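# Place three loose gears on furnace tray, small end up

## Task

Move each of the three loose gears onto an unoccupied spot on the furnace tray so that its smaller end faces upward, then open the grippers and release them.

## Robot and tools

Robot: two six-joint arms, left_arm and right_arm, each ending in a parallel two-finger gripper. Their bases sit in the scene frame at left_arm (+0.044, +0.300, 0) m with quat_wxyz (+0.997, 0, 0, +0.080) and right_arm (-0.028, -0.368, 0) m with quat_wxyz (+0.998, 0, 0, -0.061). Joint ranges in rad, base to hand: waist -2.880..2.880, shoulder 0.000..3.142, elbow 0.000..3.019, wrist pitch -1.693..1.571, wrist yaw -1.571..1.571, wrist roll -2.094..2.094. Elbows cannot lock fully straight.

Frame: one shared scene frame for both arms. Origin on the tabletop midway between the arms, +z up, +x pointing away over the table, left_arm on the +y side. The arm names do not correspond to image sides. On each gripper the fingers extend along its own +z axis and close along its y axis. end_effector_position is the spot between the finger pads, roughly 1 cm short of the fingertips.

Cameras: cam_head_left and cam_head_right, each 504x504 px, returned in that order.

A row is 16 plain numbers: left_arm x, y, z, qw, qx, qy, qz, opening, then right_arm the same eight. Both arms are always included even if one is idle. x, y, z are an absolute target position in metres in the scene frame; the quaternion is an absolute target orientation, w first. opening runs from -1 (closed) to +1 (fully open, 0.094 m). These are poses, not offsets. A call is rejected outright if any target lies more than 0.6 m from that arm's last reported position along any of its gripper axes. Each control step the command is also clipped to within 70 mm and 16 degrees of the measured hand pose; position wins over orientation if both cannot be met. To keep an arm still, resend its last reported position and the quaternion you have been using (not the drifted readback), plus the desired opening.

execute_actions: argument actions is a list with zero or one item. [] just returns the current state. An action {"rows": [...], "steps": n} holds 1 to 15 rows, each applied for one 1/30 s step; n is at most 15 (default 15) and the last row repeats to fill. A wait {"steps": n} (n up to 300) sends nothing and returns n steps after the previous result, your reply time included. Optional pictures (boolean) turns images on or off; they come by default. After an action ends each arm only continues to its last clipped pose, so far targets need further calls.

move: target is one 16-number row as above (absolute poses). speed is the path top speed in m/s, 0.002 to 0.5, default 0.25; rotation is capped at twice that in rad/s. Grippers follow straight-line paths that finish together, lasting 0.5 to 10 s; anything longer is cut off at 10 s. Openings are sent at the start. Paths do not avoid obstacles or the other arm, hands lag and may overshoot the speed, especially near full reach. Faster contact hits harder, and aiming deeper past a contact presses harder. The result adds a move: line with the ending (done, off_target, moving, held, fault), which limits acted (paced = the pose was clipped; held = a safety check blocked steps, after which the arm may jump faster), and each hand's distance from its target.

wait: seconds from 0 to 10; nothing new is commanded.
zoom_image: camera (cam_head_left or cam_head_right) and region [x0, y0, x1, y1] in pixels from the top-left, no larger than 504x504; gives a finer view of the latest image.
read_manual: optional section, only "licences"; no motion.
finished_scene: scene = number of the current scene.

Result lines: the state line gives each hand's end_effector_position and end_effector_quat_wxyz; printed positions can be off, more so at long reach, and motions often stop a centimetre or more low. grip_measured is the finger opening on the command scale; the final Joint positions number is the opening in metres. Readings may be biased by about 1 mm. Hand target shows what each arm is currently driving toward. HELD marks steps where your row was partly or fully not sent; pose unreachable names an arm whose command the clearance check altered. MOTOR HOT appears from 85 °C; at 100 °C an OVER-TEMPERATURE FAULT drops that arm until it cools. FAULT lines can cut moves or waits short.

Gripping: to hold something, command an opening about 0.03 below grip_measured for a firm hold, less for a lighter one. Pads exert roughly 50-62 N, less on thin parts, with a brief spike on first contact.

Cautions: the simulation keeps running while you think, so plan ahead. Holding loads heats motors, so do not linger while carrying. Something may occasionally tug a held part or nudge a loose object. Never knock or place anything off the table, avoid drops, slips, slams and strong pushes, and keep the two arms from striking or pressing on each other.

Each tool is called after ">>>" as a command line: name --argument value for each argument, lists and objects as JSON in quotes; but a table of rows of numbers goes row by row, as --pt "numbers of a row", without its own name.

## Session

>>> execute_actions --actions '[]'

Scene clock: 0.00 s of 6000.00 s.
left_arm: end_effector_position=(+0.3283, -0.1266, +0.3766) grip_measured=+1.000 end_effector_quat_wxyz=(+0.273, -0.102, +0.827, -0.481) | right_arm: end_effector_position=(+0.3686, -0.6323, +0.2266) grip_measured=+1.000 end_effector_quat_wxyz=(-0.032, -0.254, +0.942, -0.218)
Joint positions: left_arm=[-1.166  1.085  1.02  -0.335 -0.067 -1.207  0.094] | right_arm=[-0.334  1.432  1.27  -1.155  0.369 -1.033  0.094]
Joint velocities: left_arm=[ 0.015 -0.005  0.002 -0.007 -0.007 -0.022  0.   ] | right_arm=[-0.005 -0.005 -0.002 -0.007 -0.051  0.037  0.   ]
Hand target (left_arm): +0.330, -0.130, +0.400; +0.280, -0.102, +0.815, -0.497
Hand target (right_arm): +0.376, -0.636, +0.238; -0.022, -0.251, +0.941, -0.227

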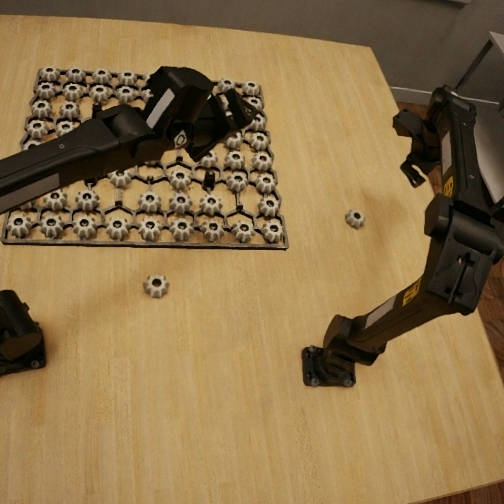

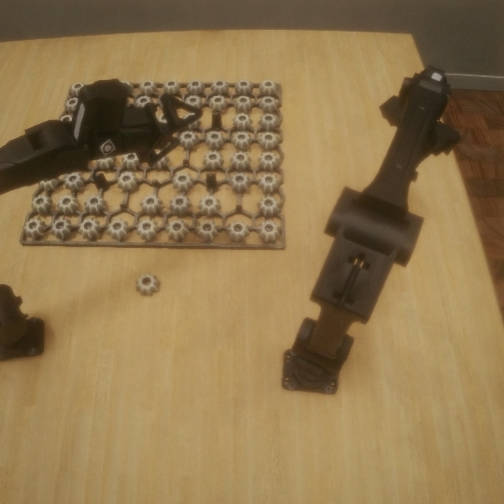

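>>> zoom_image --camera "cam_head_left" --region '[0, 150, 300, 320]'

>>> zoom_image --camera "cam_head_right" --region '[0, 150, 300, 320]'

>>> zoom_image --camera "cam_head_left" --region '[280, 60, 504, 320]'

Region (0, 150, 300, 320) of cam_head_left's 504x504 image, scaled by 1.680, with more detail than that image has; it fills the top 286 rows of this view, and the rest is white.

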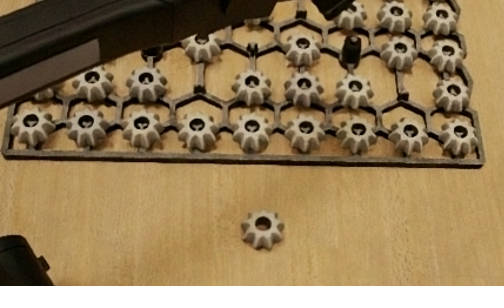

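Region (0, 150, 300, 320) of cam_head_right's 504x504 image, scaled by 1.680, with more detail than that image has; it fills the top 286 rows of this view, and the rest is white.

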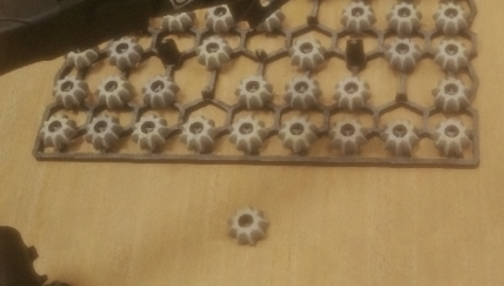

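Region (280, 60, 504, 320) of cam_head_left's 504x504 image, scaled by 1.938, with more detail than that image has; it fills the left 434 columns of this view, and the rest is white.

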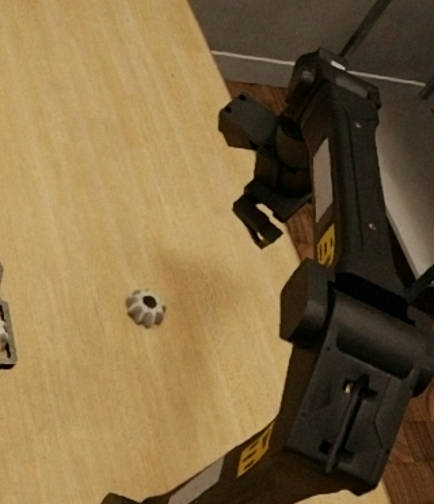

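>>> zoom_image --camera "cam_head_left" --region '[100, 230, 210, 340]'

>>> zoom_image --camera "cam_head_left" --region '[300, 160, 410, 270]'

>>> zoom_image --camera "cam_head_right" --region '[0, 30, 130, 300]'

Region (100, 230, 210, 340) of cam_head_left's 504x504 image, scaled by 4.582, with more detail than that image has.

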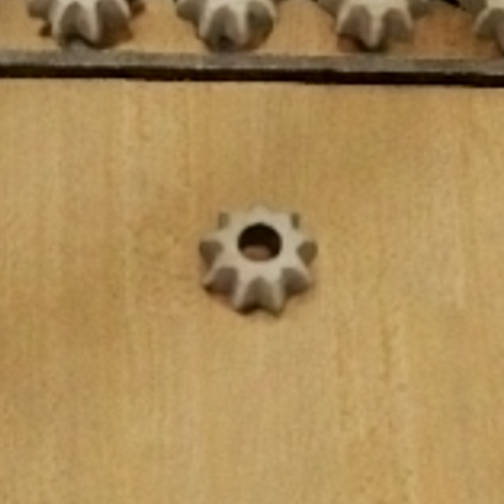

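Region (300, 160, 410, 270) of cam_head_left's 504x504 image, scaled by 4.582, with more detail than that image has.

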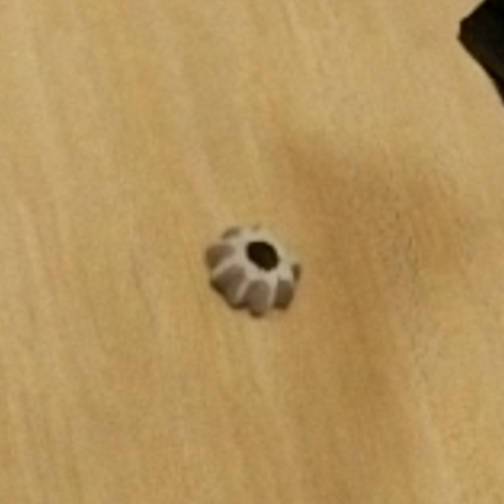

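Region (0, 30, 130, 300) of cam_head_right's 504x504 image, scaled by 1.867, with more detail than that image has; it fills the left 243 columns of this view, and the rest is white.

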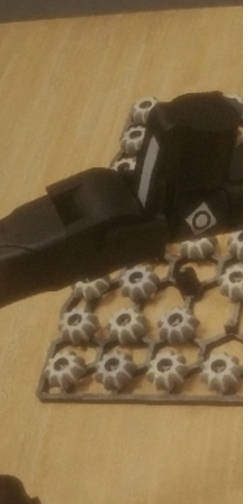

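>>> move --target '[0.182, 0.002, 0.05, 0, 0, 1, 0, 1, 0.374, -0.525, 0.05, 0, 0, 1, 0, 1]' --speed 0.3

Scene clock: 16.77 s of 6000.00 s.
left_arm: end_effector_position=(+0.1867, +0.0021, +0.0525) grip_measured=+1.000 end_effector_quat_wxyz=(+0.011, -0.009, +1.000, -0.004) | right_arm: end_effector_position=(+0.3708, -0.5300, +0.0611) grip_measured=+1.000 end_effector_quat_wxyz=(+0.002, +0.001, +1.000, -0.005)
Joint positions: left_arm=[-1.293  1.367  0.764 -0.951 -0.016 -1.151  0.094] | right_arm=[-0.26   1.606  1.056 -1.014  0.008 -0.381  0.094]
Joint velocities: left_arm=[-0.005 -0.005 -0.012 -0.012 -0.022 -0.095  0.   ] | right_arm=[-0.015 -0.005  0.002  0.017 -0.037  0.007  0.   ]
Hand target (left_arm): +0.181, +0.005, +0.050; +0.006, +0.003, +1.000, +0.003
Hand target (right_arm): +0.370, -0.525, +0.051; -0.003, +0.001, +1.000, -0.001
Off the commanded pose (left_arm): 0.005 m, 2 deg.
Off the commanded pose (right_arm): 0.013 m, 1 deg.
After step 90, 11.27 s passed at rest.
move: off_target (right_arm)

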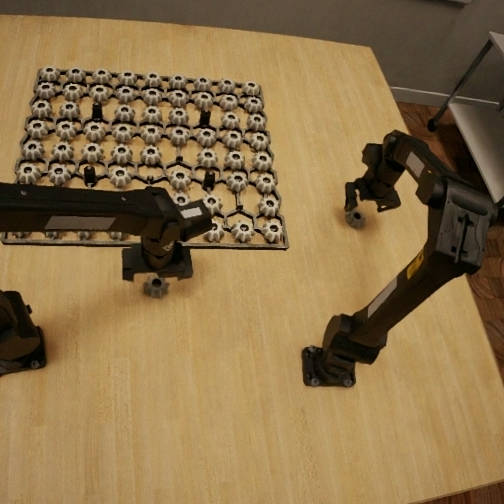

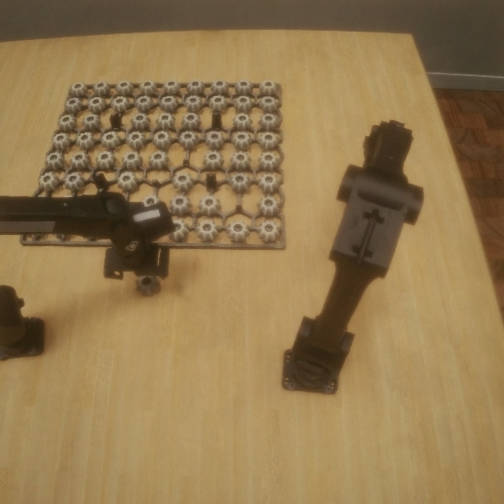

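>>> zoom_image --camera "cam_head_left" --region '[100, 220, 210, 330]'

>>> zoom_image --camera "cam_head_left" --region '[310, 150, 420, 260]'

>>> zoom_image --camera "cam_head_right" --region '[90, 220, 200, 330]'

Region (100, 220, 210, 330) of cam_head_left's 504x504 image, scaled by 4.582, with more detail than that image has.

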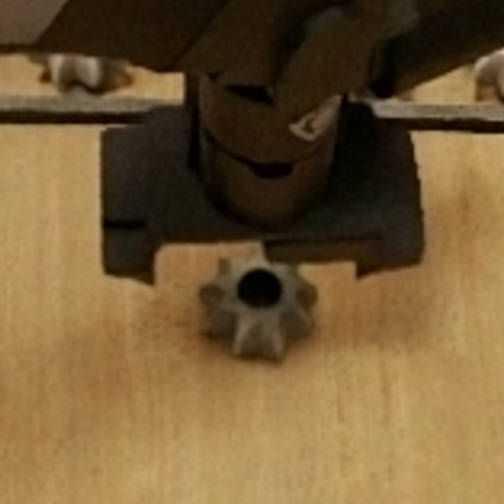

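Region (310, 150, 420, 260) of cam_head_left's 504x504 image, scaled by 4.582, with more detail than that image has.

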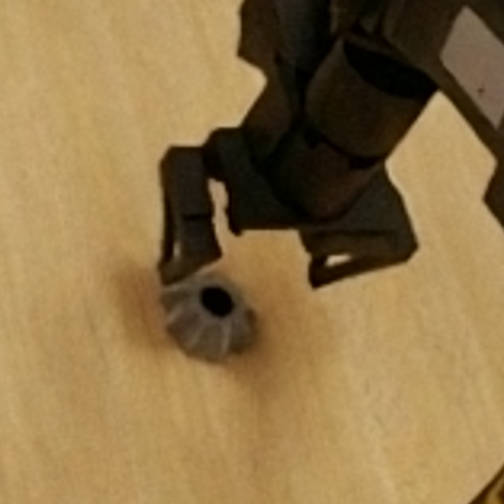

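Region (90, 220, 200, 330) of cam_head_right's 504x504 image, scaled by 4.582, with more detail than that image has.

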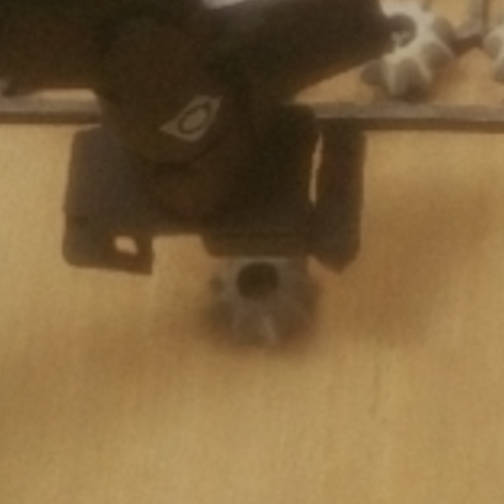

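>>> move --target '[0.184, 0.001, 0.005, 0, 0, 1, 0, 1, 0.379, -0.528, 0.001, 0, 0, 1, 0, 1]' --speed 0.08

Scene clock: 25.70 s of 6000.00 s.
left_arm: end_effector_position=(+0.1850, +0.0002, +0.0111) grip_measured=+1.000 end_effector_quat_wxyz=(+0.002, -0.007, +1.000, -0.002) | right_arm: end_effector_position=(+0.3803, -0.5331, +0.0109) grip_measured=+1.000 end_effector_quat_wxyz=(+0.005, +0.002, +1.000, -0.004)
Joint positions: left_arm=[-1.293  1.461  0.722 -0.826 -0.003 -1.147  0.094] | right_arm=[-0.26   1.706  1.026 -0.879  0.004 -0.378  0.094]
Joint velocities: left_arm=[ 0.005 -0.005 -0.007 -0.002 -0.051 -0.022  0.   ] | right_arm=[ 0.005  0.005  0.017 -0.007 -0.037  0.007  0.   ]
Hand target (left_arm): +0.184, +0.002, +0.005; -0.000, -0.000, +1.000, +0.000
Hand target (right_arm): +0.378, -0.528, +0.001; -0.000, -0.000, +1.000, -0.000
Off the commanded pose (left_arm): 0.006 m, 1 deg.
Off the commanded pose (right_arm): 0.011 m, 1 deg.
After step 90, 4.83 s passed at rest.
move: off_target (right_arm)

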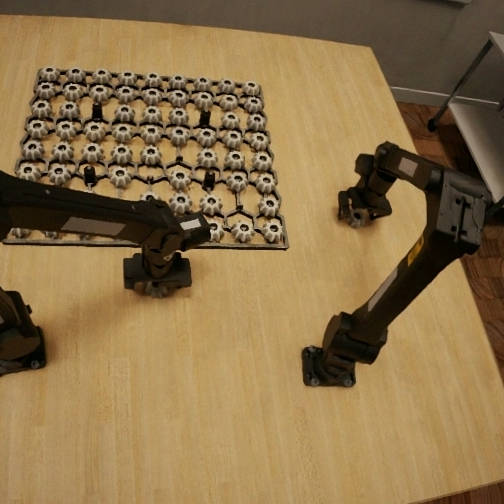

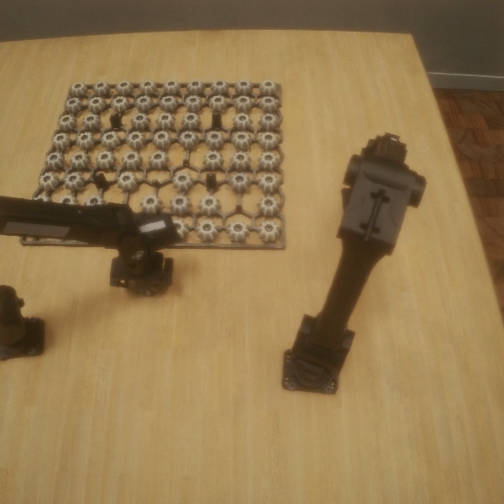

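>>> zoom_image --camera "cam_head_left" --region '[310, 150, 420, 260]'

>>> zoom_image --camera "cam_head_left" --region '[100, 220, 210, 330]'

Region (310, 150, 420, 260) of cam_head_left's 504x504 image, scaled by 4.582, with more detail than that image has.

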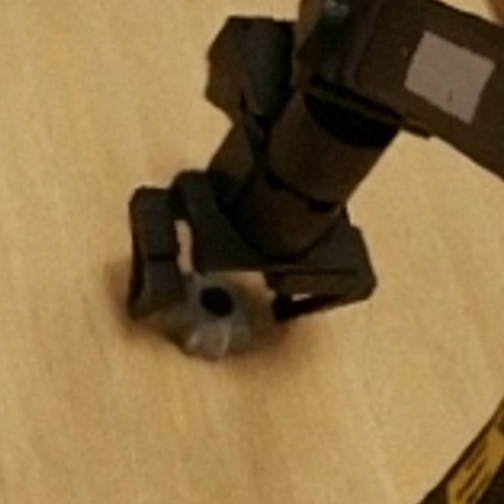

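Region (100, 220, 210, 330) of cam_head_left's 504x504 image, scaled by 4.582, with more detail than that image has.

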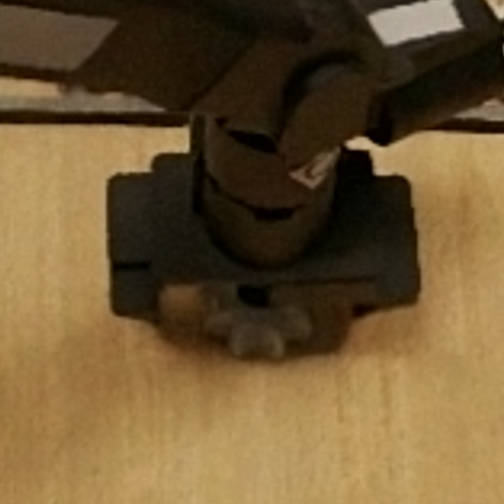

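>>> move --target '[0.185, 0.001, 0.005, 0, 0, 1, 0, 0.14, 0.370, -0.529, 0.003, 0, 0, 1, 0, 0.6]' --speed 0.04

Scene clock: 35.27 s of 6000.00 s.
left_arm: end_effector_position=(+0.1850, +0.0001, +0.0111) grip_measured=+0.192 end_effector_quat_wxyz=(+0.002, -0.006, +1.000, -0.002) | right_arm: end_effector_position=(+0.3775, -0.5318, +0.0091) grip_measured=+0.601 end_effector_quat_wxyz=(+0.003, +0.002, +1.000, -0.002)
Joint positions: left_arm=[-1.293  1.461  0.722 -0.826 -0.002 -1.145  0.056] | right_arm=[-0.26   1.705  1.02  -0.879  0.002 -0.378  0.075]
Joint velocities: left_arm=[ 0.005 -0.005 -0.002  0.002 -0.066 -0.022  0.001] | right_arm=[-0.005 -0.005 -0.002 -0.012  0.007 -0.007  0.001]
Hand target (left_arm): +0.185, +0.001, +0.005; +0.000, -0.000, +1.000, -0.000
Hand target (right_arm): +0.370, -0.529, +0.003; -0.000, +0.000, +1.000, +0.000
Off the commanded pose (left_arm): 0.006 m, 1 deg.
Off the commanded pose (right_arm): 0.010 m, 0 deg.
After step 90, 5.87 s passed at rest.
move: done

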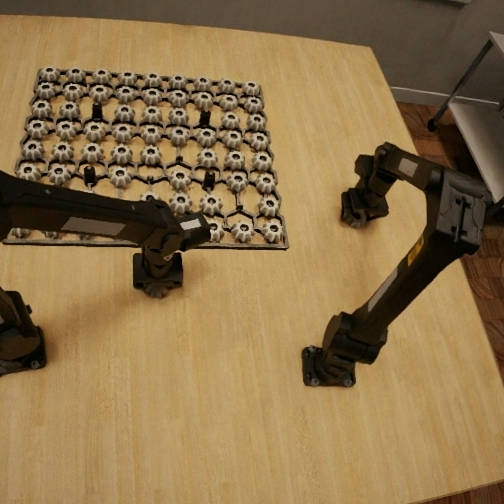

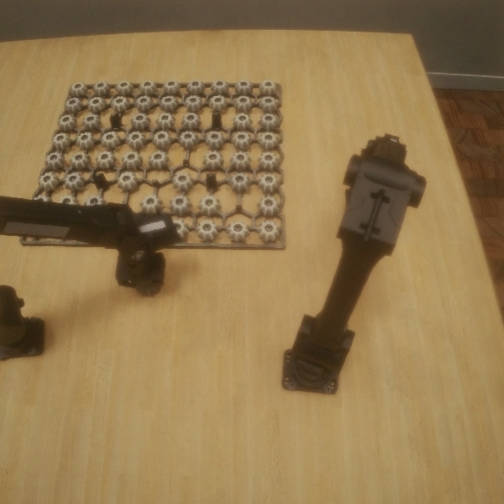

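>>> move --target '[0.185, 0.001, 0.008, 0, 0, 1, 0, 0.14, 0.372, -0.530, 0.008, 0, 0, 1, 0, 0.14]' --speed 0.04

>>> zoom_image --camera "cam_head_left" --region '[190, 140, 300, 250]'

>>> zoom_image --camera "cam_head_left" --region '[310, 150, 420, 260]'

Scene clock: 38.10 s of 6000.00 s.
left_arm: end_effector_position=(+0.1850, +0.0001, +0.0111) grip_measured=+0.192 end_effector_quat_wxyz=(+0.002, -0.006, +1.000, -0.002) | right_arm: end_effector_position=(+0.3780, -0.5308, +0.0091) grip_measured=+0.166 end_effector_quat_wxyz=(+0.004, +0.002, +1.000, -0.000)
Joint positions: left_arm=[-1.293  1.461  0.722 -0.826 -0.002 -1.144  0.056] | right_arm=[-0.259  1.705  1.02  -0.879 -0.002 -0.378  0.055]
Joint velocities: left_arm=[ 0.015 -0.005  0.012 -0.007 -0.007 -0.007 -0.001] | right_arm=[-0.005  0.005  0.002 -0.007  0.022 -0.066 -0.001]
Hand target (left_arm): +0.185, +0.001, +0.008; +0.000, -0.000, +1.000, +0.000
Hand target (right_arm): +0.372, -0.530, +0.008; -0.000, -0.000, +1.000, -0.000
Off the commanded pose (left_arm): 0.003 m, 1 deg.
Off the commanded pose (right_arm): 0.006 m, 0 deg.
move: done

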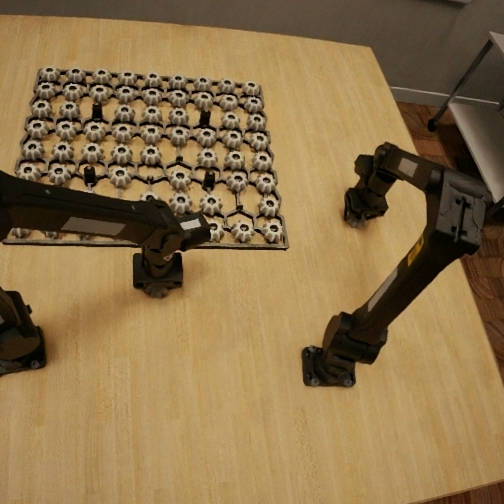

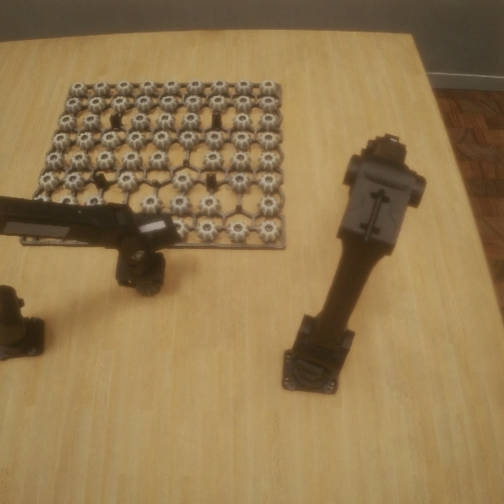

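Region (190, 140, 300, 250) of cam_head_left's 504x504 image, scaled by 4.582, with more detail than that image has.

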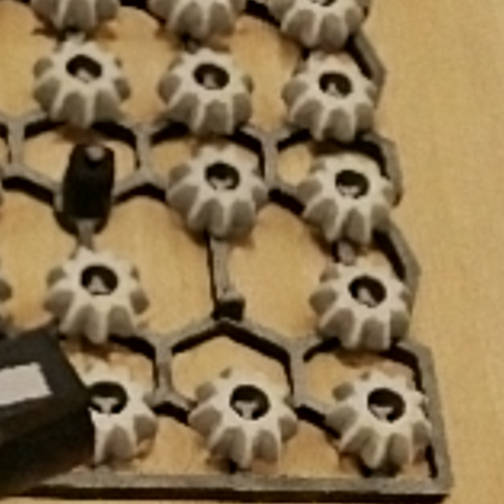

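Region (310, 150, 420, 260) of cam_head_left's 504x504 image, scaled by 4.582, with more detail than that image has.

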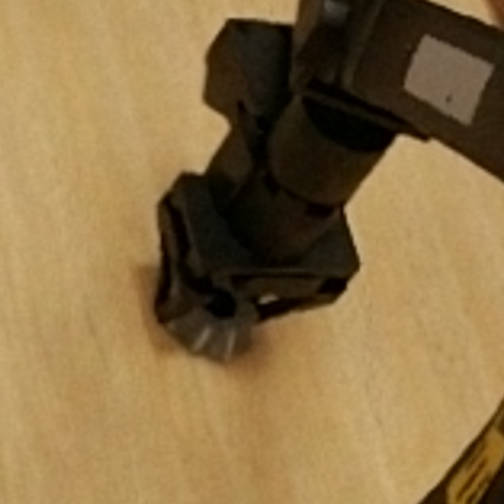

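>>> move --target '[0.21, 0.01, 0.12, 0, 0, 1, 0, 0.14, 0.39, -0.49, 0.12, 0, 0, 1, 0, 0.12]' --speed 0.15

>>> move --target '[0.435, 0.08, 0.125, 0, 0, 1, 0, 0.14, 0.415, -0.195, 0.12, 0, 0, 1, 0, 0.12]' --speed 0.2

Scene clock: 48.97 s of 6000.00 s.
left_arm: end_effector_position=(+0.1952, +0.0295, +0.0907) grip_measured=+0.192 end_effector_quat_wxyz=(-0.017, -0.002, +0.999, +0.033) | right_arm: end_effector_position=(+0.3736, -0.4888, +0.1037) grip_measured=+0.122 end_effector_quat_wxyz=(-0.017, -0.001, +1.000, +0.005)
Joint positions: left_arm=[-1.223  1.311  0.826 -1.16  -0.002 -1.066  0.056] | right_arm=[-0.169  1.55   1.114 -1.17   0.    -0.293  0.053]
Joint velocities: left_arm=[-0.005  0.005  0.012 -0.017  0.037  0.007  0.001] | right_arm=[-0.005 -0.015  0.002 -0.002 -0.022 -0.051 -0.001]
Hand target (left_arm): +0.210, +0.010, +0.120; +0.000, +0.000, +1.000, +0.000
Hand target (right_arm): +0.389, -0.490, +0.120; -0.000, +0.000, +1.000, -0.001
Off the commanded pose (left_arm): 0.038 m, 4 deg.
Off the commanded pose (right_arm): 0.023 m, 2 deg.
After step 90, 6.63 s passed at rest.
move: off_target (left_arm, right_arm)

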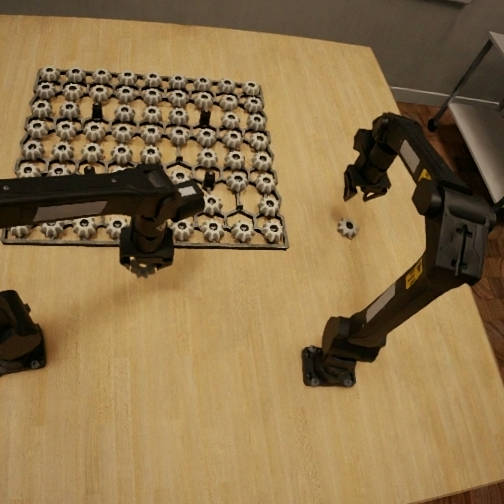

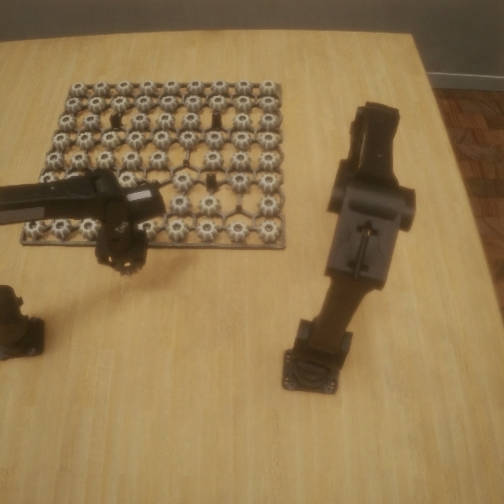

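Scene clock: 50.97 s of 6000.00 s.
left_arm: end_effector_position=(+0.4121, +0.0923, +0.1004) grip_measured=+0.192 end_effector_quat_wxyz=(-0.025, -0.006, +1.000, +0.017) | right_arm: end_effector_position=(+0.3908, -0.2011, +0.1085) grip_measured=+0.122 end_effector_quat_wxyz=(-0.012, -0.007, +1.000, -0.009)
Joint positions: left_arm=[-0.676  1.576  1.135 -1.189 -0.004 -0.528  0.056] | right_arm=[ 0.506  1.617  1.209 -1.192  0.009  0.368  0.053]
Joint velocities: left_arm=[ 0.005 -0.024 -0.012 -0.002  0.022 -0.007  0.   ] | right_arm=[-0.005  0.005 -0.017 -0.012  0.007 -0.007  0.   ]
Hand target (left_arm): +0.434, +0.081, +0.124; -0.002, -0.000, +1.000, +0.002
Hand target (right_arm): +0.409, -0.196, +0.120; +0.000, -0.000, +1.000, -0.006
Off the commanded pose (left_arm): 0.036 m, 4 deg.
Off the commanded pose (right_arm): 0.027 m, 2 deg.
move: off_target (left_arm, right_arm)

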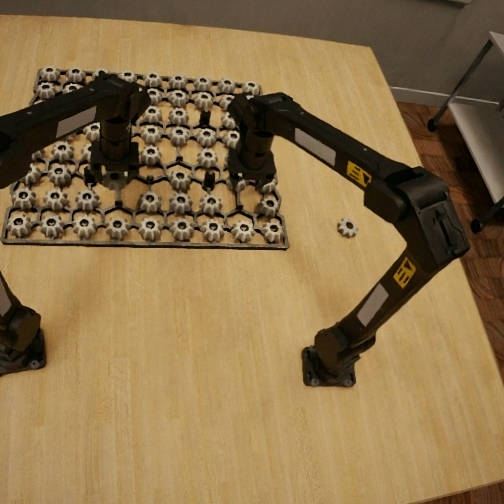

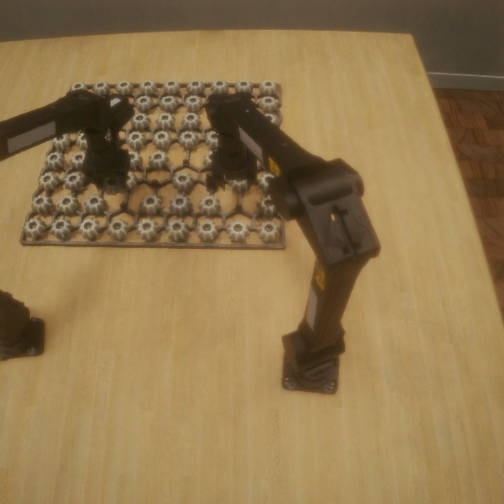

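>>> zoom_image --camera "cam_head_left" --region '[300, 170, 410, 280]'

>>> zoom_image --camera "cam_head_left" --region '[65, 140, 175, 250]'

Region (300, 170, 410, 280) of cam_head_left's 504x504 image, scaled by 4.582, with more detail than that image has.

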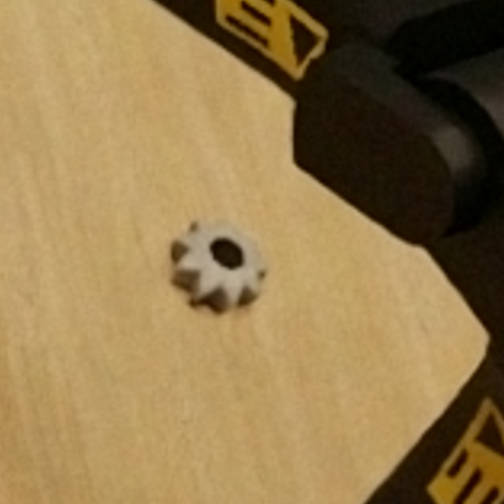

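Region (65, 140, 175, 250) of cam_head_left's 504x504 image, scaled by 4.582, with more detail than that image has.

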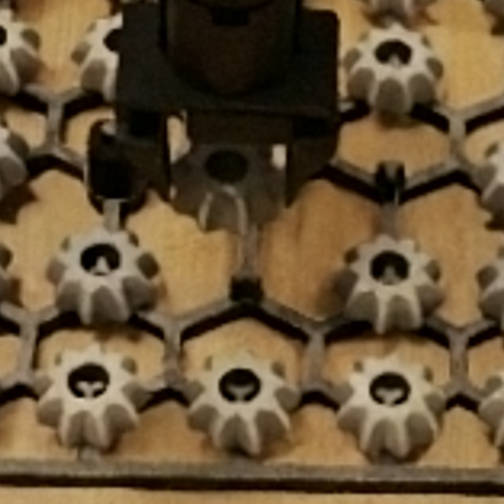

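>>> move --target '[0.405, 0.083, 0.055, 0, 0, 1, 0, 0.14, 0.365, -0.508, 0.09, -0.2959, 0.1623, 0.9399, 0.0511, 1]' --speed 0.2

>>> zoom_image --camera "cam_head_left" --region '[65, 140, 175, 250]'

>>> zoom_image --camera "cam_head_right" --region '[65, 140, 175, 250]'

>>> zoom_image --camera "cam_head_left" --region '[300, 150, 410, 260]'

Scene clock: 133.47 s of 6000.00 s.
left_arm: end_effector_position=(+0.4063, +0.0918, +0.0568) grip_measured=+0.192 end_effector_quat_wxyz=(-0.011, -0.002, +1.000, +0.008) | right_arm: end_effector_position=(+0.3547, -0.5035, +0.0849) grip_measured=+1.000 end_effector_quat_wxyz=(-0.296, +0.169, +0.939, +0.054)
Joint positions: left_arm=[-0.684  1.602  1.038 -1.033 -0.004 -0.527  0.056] | right_arm=[-0.221  1.904  1.413 -1.691 -0.009  0.01   0.094]
Joint velocities: left_arm=[ 0.005 -0.015 -0.012  0.022  0.022  0.051  0.001] | right_arm=[ 0.005 -0.015 -0.012  0.007 -0.051  0.037  0.   ]
Hand target (left_arm): +0.404, +0.084, +0.055; -0.001, -0.000, +1.000, -0.000
Hand target (right_arm): +0.370, -0.506, +0.091; -0.286, +0.161, +0.943, +0.052
Off the commanded pose (left_arm): 0.009 m, 2 deg.
Off the commanded pose (right_arm): 0.012 m, 1 deg.
joint sent to its limit (right arm) — the command would take joint 4 (wrist pitch) past its lower limit, so that joint was sent only as far as its limit.
After step 120, 76.40 s passed at rest.
move: off_target (right_arm)

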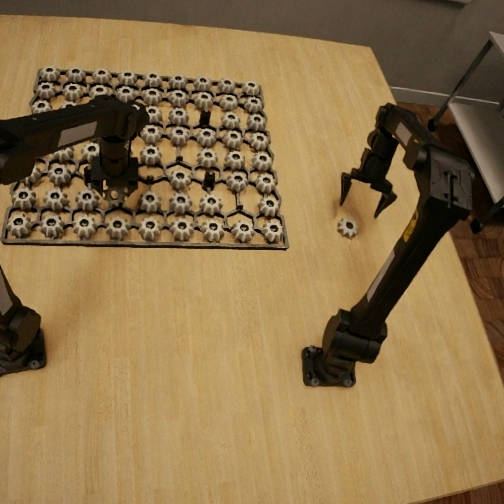

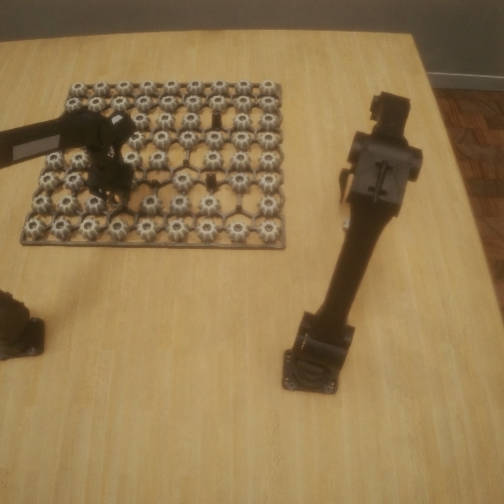

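Region (65, 140, 175, 250) of cam_head_left's 504x504 image, scaled by 4.582, with more detail than that image has.

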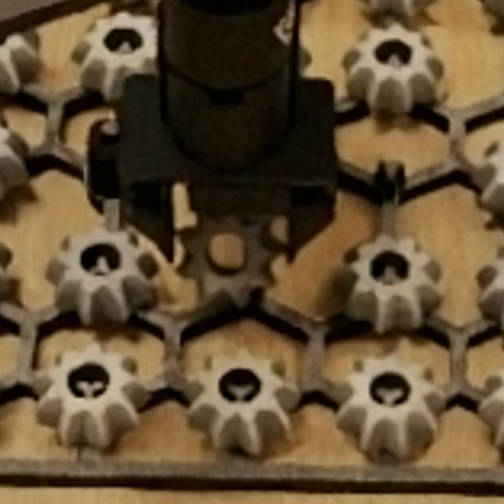

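Region (65, 140, 175, 250) of cam_head_right's 504x504 image, scaled by 4.582, with more detail than that image has.

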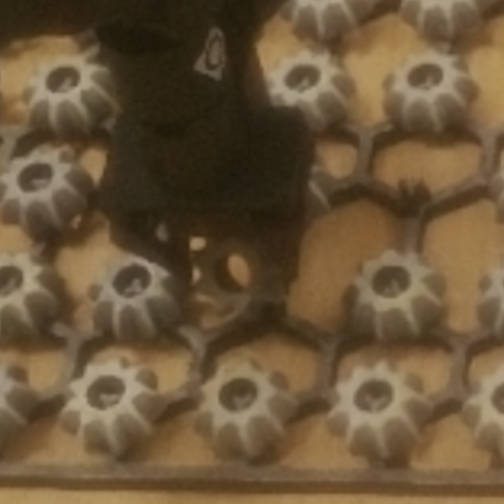

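Region (300, 150, 410, 260) of cam_head_left's 504x504 image, scaled by 4.582, with more detail than that image has.

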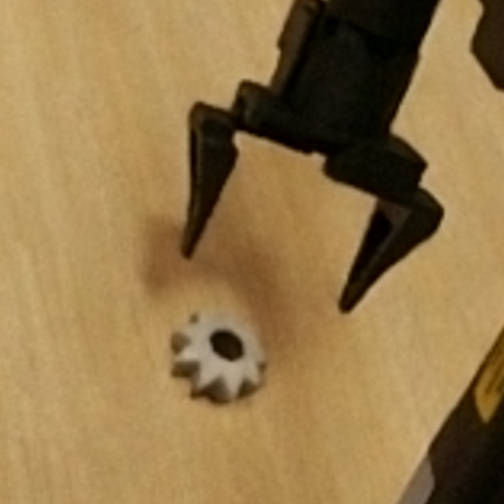

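>>> move --target '[0.41, 0.09, 0.12, 0.043, 0, 0.999, -0.025, 0.14, 0.342, -0.497, 0.035, -0.2959, 0.1623, 0.9399, 0.0511, 1]' --speed 0.1

>>> move --target '[0.22, 0.06, 0.09, 0, 0, 1, 0, 0.14, 0.342, -0.497, 0.035, -0.2959, 0.1623, 0.9399, 0.0511, 1]' --speed 0.2

>>> zoom_image --camera "cam_head_left" --region '[300, 150, 410, 260]'

Scene clock: 143.90 s of 6000.00 s.
left_arm: end_effector_position=(+0.4063, +0.0913, +0.1030) grip_measured=+0.192 end_effector_quat_wxyz=(+0.029, -0.002, +0.999, -0.016) | right_arm: end_effector_position=(+0.3442, -0.5003, +0.0464) grip_measured=+1.000 end_effector_quat_wxyz=(-0.287, +0.168, +0.942, +0.051)
Joint positions: left_arm=[-0.684  1.485  1.038 -1.056 -0.001 -0.527  0.056] | right_arm=[-0.221  1.919  1.327 -1.571 -0.006  0.008  0.094]
Joint velocities: left_arm=[-0.005  0.005 -0.012  0.007 -0.007  0.022  0.   ] | right_arm=[-0.024  0.005 -0.002  0.002 -0.066 -0.051  0.   ]
Hand target (left_arm): +0.411, +0.090, +0.120; +0.043, -0.001, +0.999, -0.025
Hand target (right_arm): +0.341, -0.497, +0.035; -0.296, +0.162, +0.940, +0.051
Off the commanded pose (left_arm): 0.017 m, 2 deg.
Off the commanded pose (right_arm): 0.012 m, 1 deg.
After step 90, 6.40 s passed at rest.
move: off_target (left_arm, right_arm)

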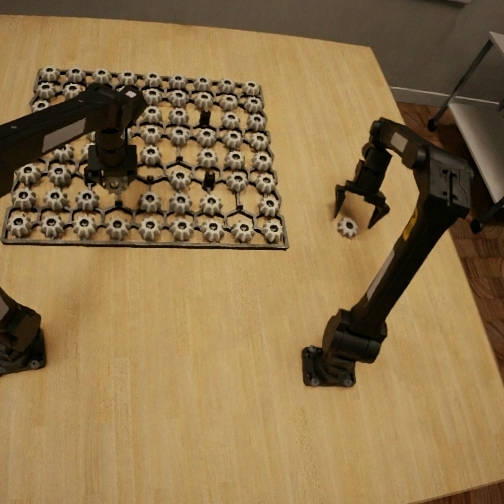

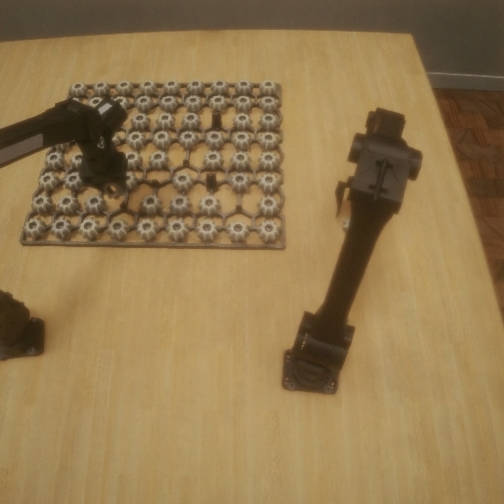

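Scene clock: 145.43 s of 6000.00 s.
left_arm: end_effector_position=(+0.2204, +0.0598, +0.0827) grip_measured=+0.192 end_effector_quat_wxyz=(-0.005, +0.007, +1.000, +0.006) | right_arm: end_effector_position=(+0.3442, -0.5003, +0.0464) grip_measured=+1.000 end_effector_quat_wxyz=(-0.287, +0.168, +0.942, +0.051)
Joint positions: left_arm=[-1.098  1.248  0.75  -1.087  0.001 -0.923  0.056] | right_arm=[-0.221  1.919  1.327 -1.571 -0.006  0.008  0.094]
Joint velocities: left_arm=[-0.015  0.005  0.012 -0.002 -0.051 -0.022 -0.001] | right_arm=[ 0.015 -0.005 -0.002 -0.012 -0.037  0.007  0.   ]
Hand target (left_arm): +0.220, +0.060, +0.091; +0.002, +0.000, +1.000, -0.001
Hand target (right_arm): +0.342, -0.497, +0.035; -0.296, +0.162, +0.940, +0.051
Off the commanded pose (left_arm): 0.007 m, 1 deg.
Off the commanded pose (right_arm): 0.012 m, 1 deg.
move: off_target (right_arm)

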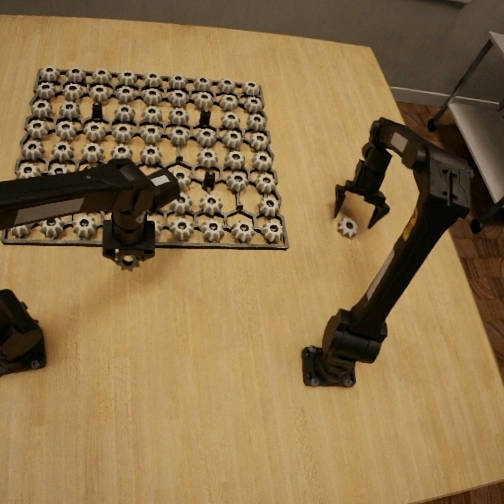

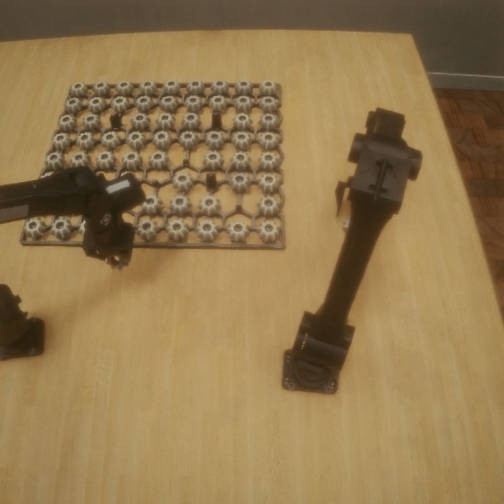

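Region (300, 150, 410, 260) of cam_head_left's 504x504 image, scaled by 4.582, with more detail than that image has.

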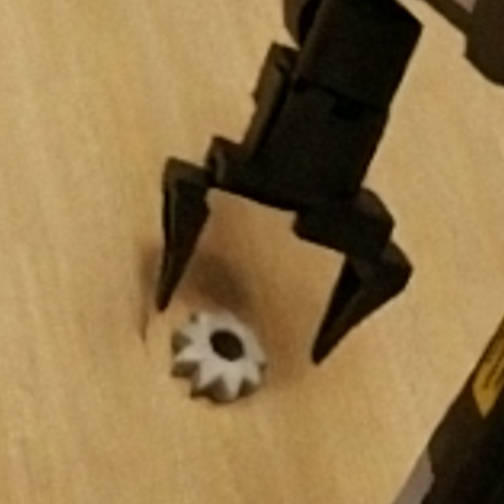

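>>> move --target '[0.22, 0.06, 0.006, 0, 0, 1, 0, 0.14, 0.339, -0.496, 0.006, -0.2959, 0.1623, 0.9399, 0.0511, 1]' --speed 0.05

>>> zoom_image --camera "cam_head_left" --region '[300, 150, 410, 260]'

>>> zoom_image --camera "cam_head_left" --region '[75, 210, 185, 320]'

>>> zoom_image --camera "cam_head_right" --region '[70, 210, 180, 320]'

Scene clock: 153.17 s of 6000.00 s.
left_arm: end_effector_position=(+0.2246, +0.0568, +0.0173) grip_measured=+0.192 end_effector_quat_wxyz=(+0.010, +0.006, +1.000, -0.006) | right_arm: end_effector_position=(+0.3428, -0.4998, +0.0184) grip_measured=+1.000 end_effector_quat_wxyz=(-0.285, +0.168, +0.942, +0.051)
Joint positions: left_arm=[-1.098  1.364  0.644 -0.829 -0.008 -0.925  0.056] | right_arm=[-0.221  1.956  1.3   -1.502 -0.006  0.008  0.094]
Joint velocities: left_arm=[-0.015 -0.005 -0.027 -0.007 -0.066  0.081  0.001] | right_arm=[-0.015  0.005 -0.007 -0.012 -0.095  0.051  0.   ]
Hand target (left_arm): +0.219, +0.061, +0.007; -0.000, +0.000, +1.000, -0.000
Hand target (right_arm): +0.338, -0.496, +0.006; -0.296, +0.162, +0.940, +0.051
Off the commanded pose (left_arm): 0.013 m, 1 deg.
Off the commanded pose (right_arm): 0.013 m, 1 deg.
After step 90, 2.90 s passed at rest.
move: off_target (left_arm, right_arm)

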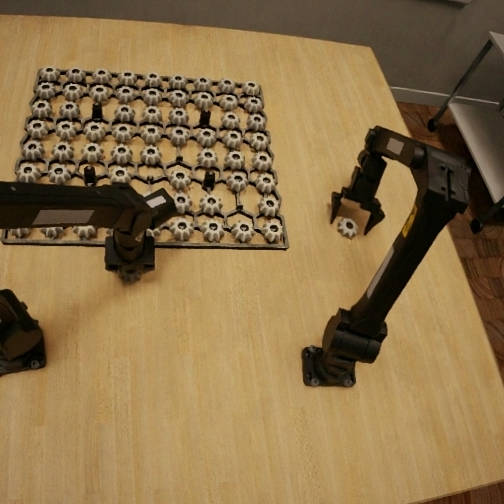

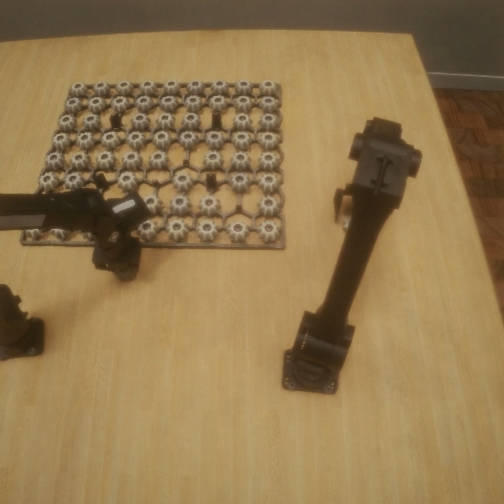

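Region (300, 150, 410, 260) of cam_head_left's 504x504 image, scaled by 4.582, with more detail than that image has.

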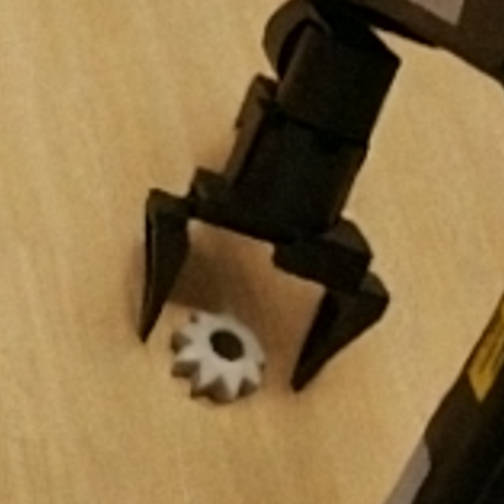

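Region (75, 210, 185, 320) of cam_head_left's 504x504 image, scaled by 4.582, with more detail than that image has.

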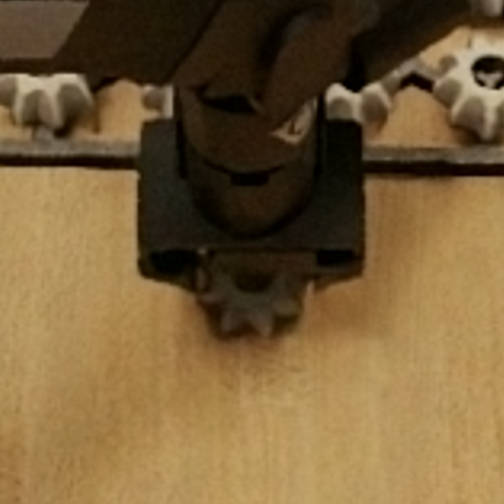

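Region (70, 210, 180, 320) of cam_head_right's 504x504 image, scaled by 4.582, with more detail than that image has.

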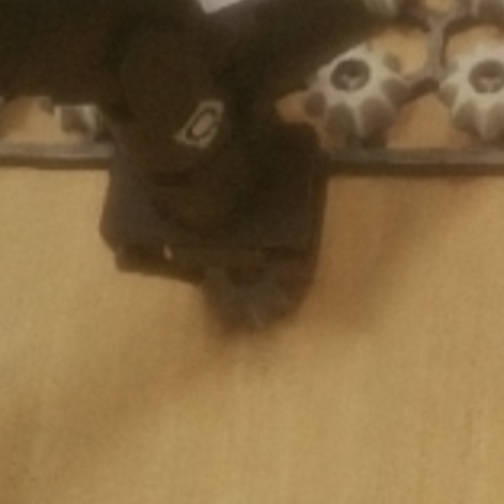

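>>> move --target '[0.222, 0.059, -0.002, 0, 0, 1, 0, 0.14, 0.339, -0.497, 0.008, -0.2959, 0.1623, 0.9399, 0.0511, 0.14]' --speed 0.03

>>> move --target '[0.222, 0.059, 0.006, 0, 0, 1, 0, 0.6, 0.339, -0.497, 0.008, -0.2959, 0.1623, 0.9399, 0.0511, 0.14]' --speed 0.03

>>> zoom_image --camera "cam_head_left" --region '[300, 150, 410, 260]'

>>> zoom_image --camera "cam_head_left" --region '[75, 210, 185, 320]'

Scene clock: 158.97 s of 6000.00 s.
left_arm: end_effector_position=(+0.2268, +0.0551, +0.0132) grip_measured=+0.190 end_effector_quat_wxyz=(+0.012, +0.006, +1.000, -0.006) | right_arm: end_effector_position=(+0.3429, -0.4997, +0.0184) grip_measured=+0.195 end_effector_quat_wxyz=(-0.285, +0.168, +0.942, +0.051)
Joint positions: left_arm=[-1.097  1.379  0.644 -0.811 -0.012 -0.925  0.056] | right_arm=[-0.221  1.956  1.3   -1.502 -0.006  0.008  0.056]
Joint velocities: left_arm=[ 0.005  0.005  0.007 -0.007 -0.037 -0.066  0.001] | right_arm=[-0.005  0.005 -0.002 -0.002  0.125 -0.022  0.001]
Hand target (left_arm): +0.221, +0.060, -0.001; +0.000, +0.000, +1.000, +0.000
Hand target (right_arm): +0.339, -0.497, +0.008; -0.296, +0.162, +0.940, +0.051
Off the commanded pose (left_arm): 0.016 m, 2 deg.
Off the commanded pose (right_arm): 0.011 m, 1 deg.
After step 90, 1.93 s passed at rest.
move: off_target (left_arm, right_arm)

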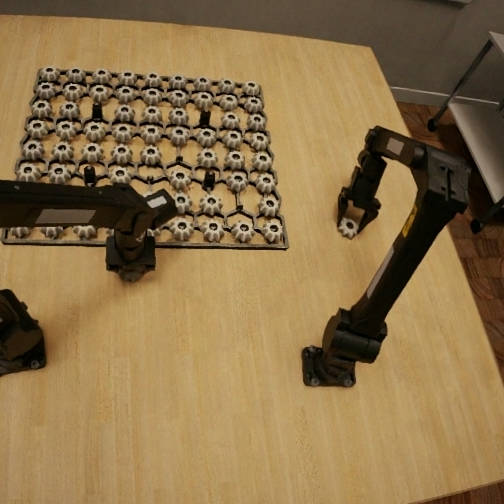

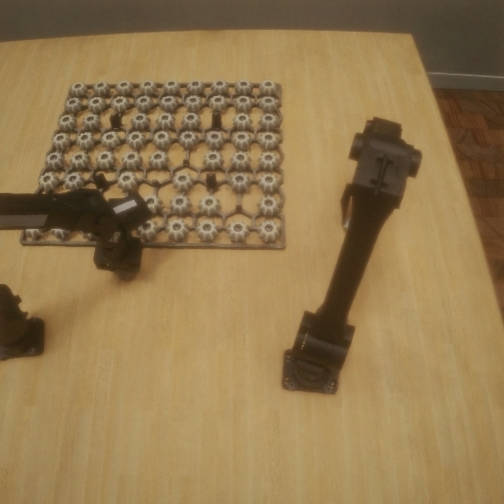

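Scene clock: 159.70 s of 6000.00 s.
left_arm: end_effector_position=(+0.2255, +0.0542, +0.0131) grip_measured=+0.597 end_effector_quat_wxyz=(+0.008, +0.006, +1.000, -0.009) | right_arm: end_effector_position=(+0.3429, -0.4997, +0.0184) grip_measured=+0.195 end_effector_quat_wxyz=(-0.285, +0.168, +0.942, +0.051)
Joint positions: left_arm=[-1.097  1.38   0.644 -0.811 -0.003 -0.925  0.075] | right_arm=[-0.221  1.956  1.3   -1.502 -0.006  0.008  0.056]
Joint velocities: left_arm=[-0.015 -0.005 -0.007 -0.007  0.022 -0.007  0.001] | right_arm=[-0.015 -0.015 -0.007 -0.012 -0.051  0.022  0.   ]
Hand target (left_arm): +0.222, +0.059, +0.006; +0.000, +0.000, +1.000, +0.000
Hand target (right_arm): +0.339, -0.497, +0.008; -0.296, +0.162, +0.940, +0.051
Off the commanded pose (left_arm): 0.009 m, 2 deg.
Off the commanded pose (right_arm): 0.011 m, 1 deg.
move: off_target (right_arm)

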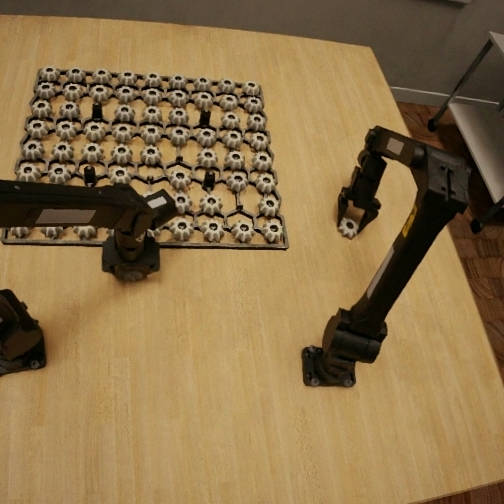

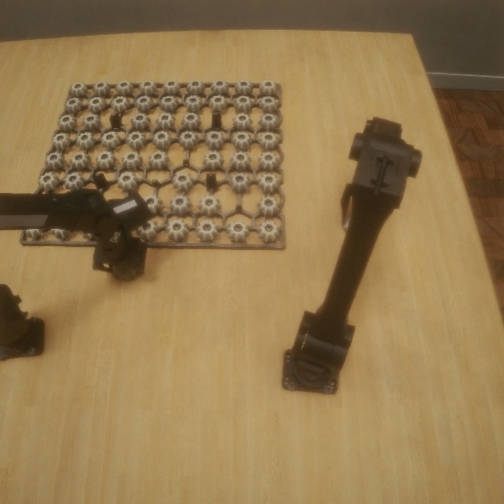

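Region (300, 150, 410, 260) of cam_head_left's 504x504 image, scaled by 4.582, with more detail than that image has.

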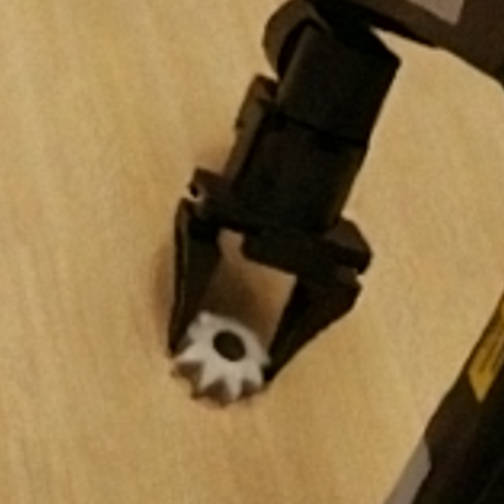

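Region (75, 210, 185, 320) of cam_head_left's 504x504 image, scaled by 4.582, with more detail than that image has.

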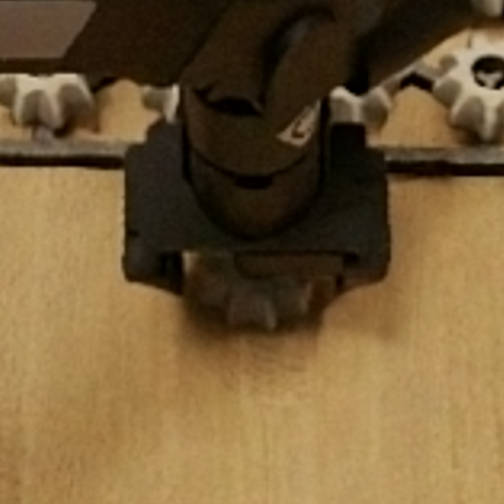

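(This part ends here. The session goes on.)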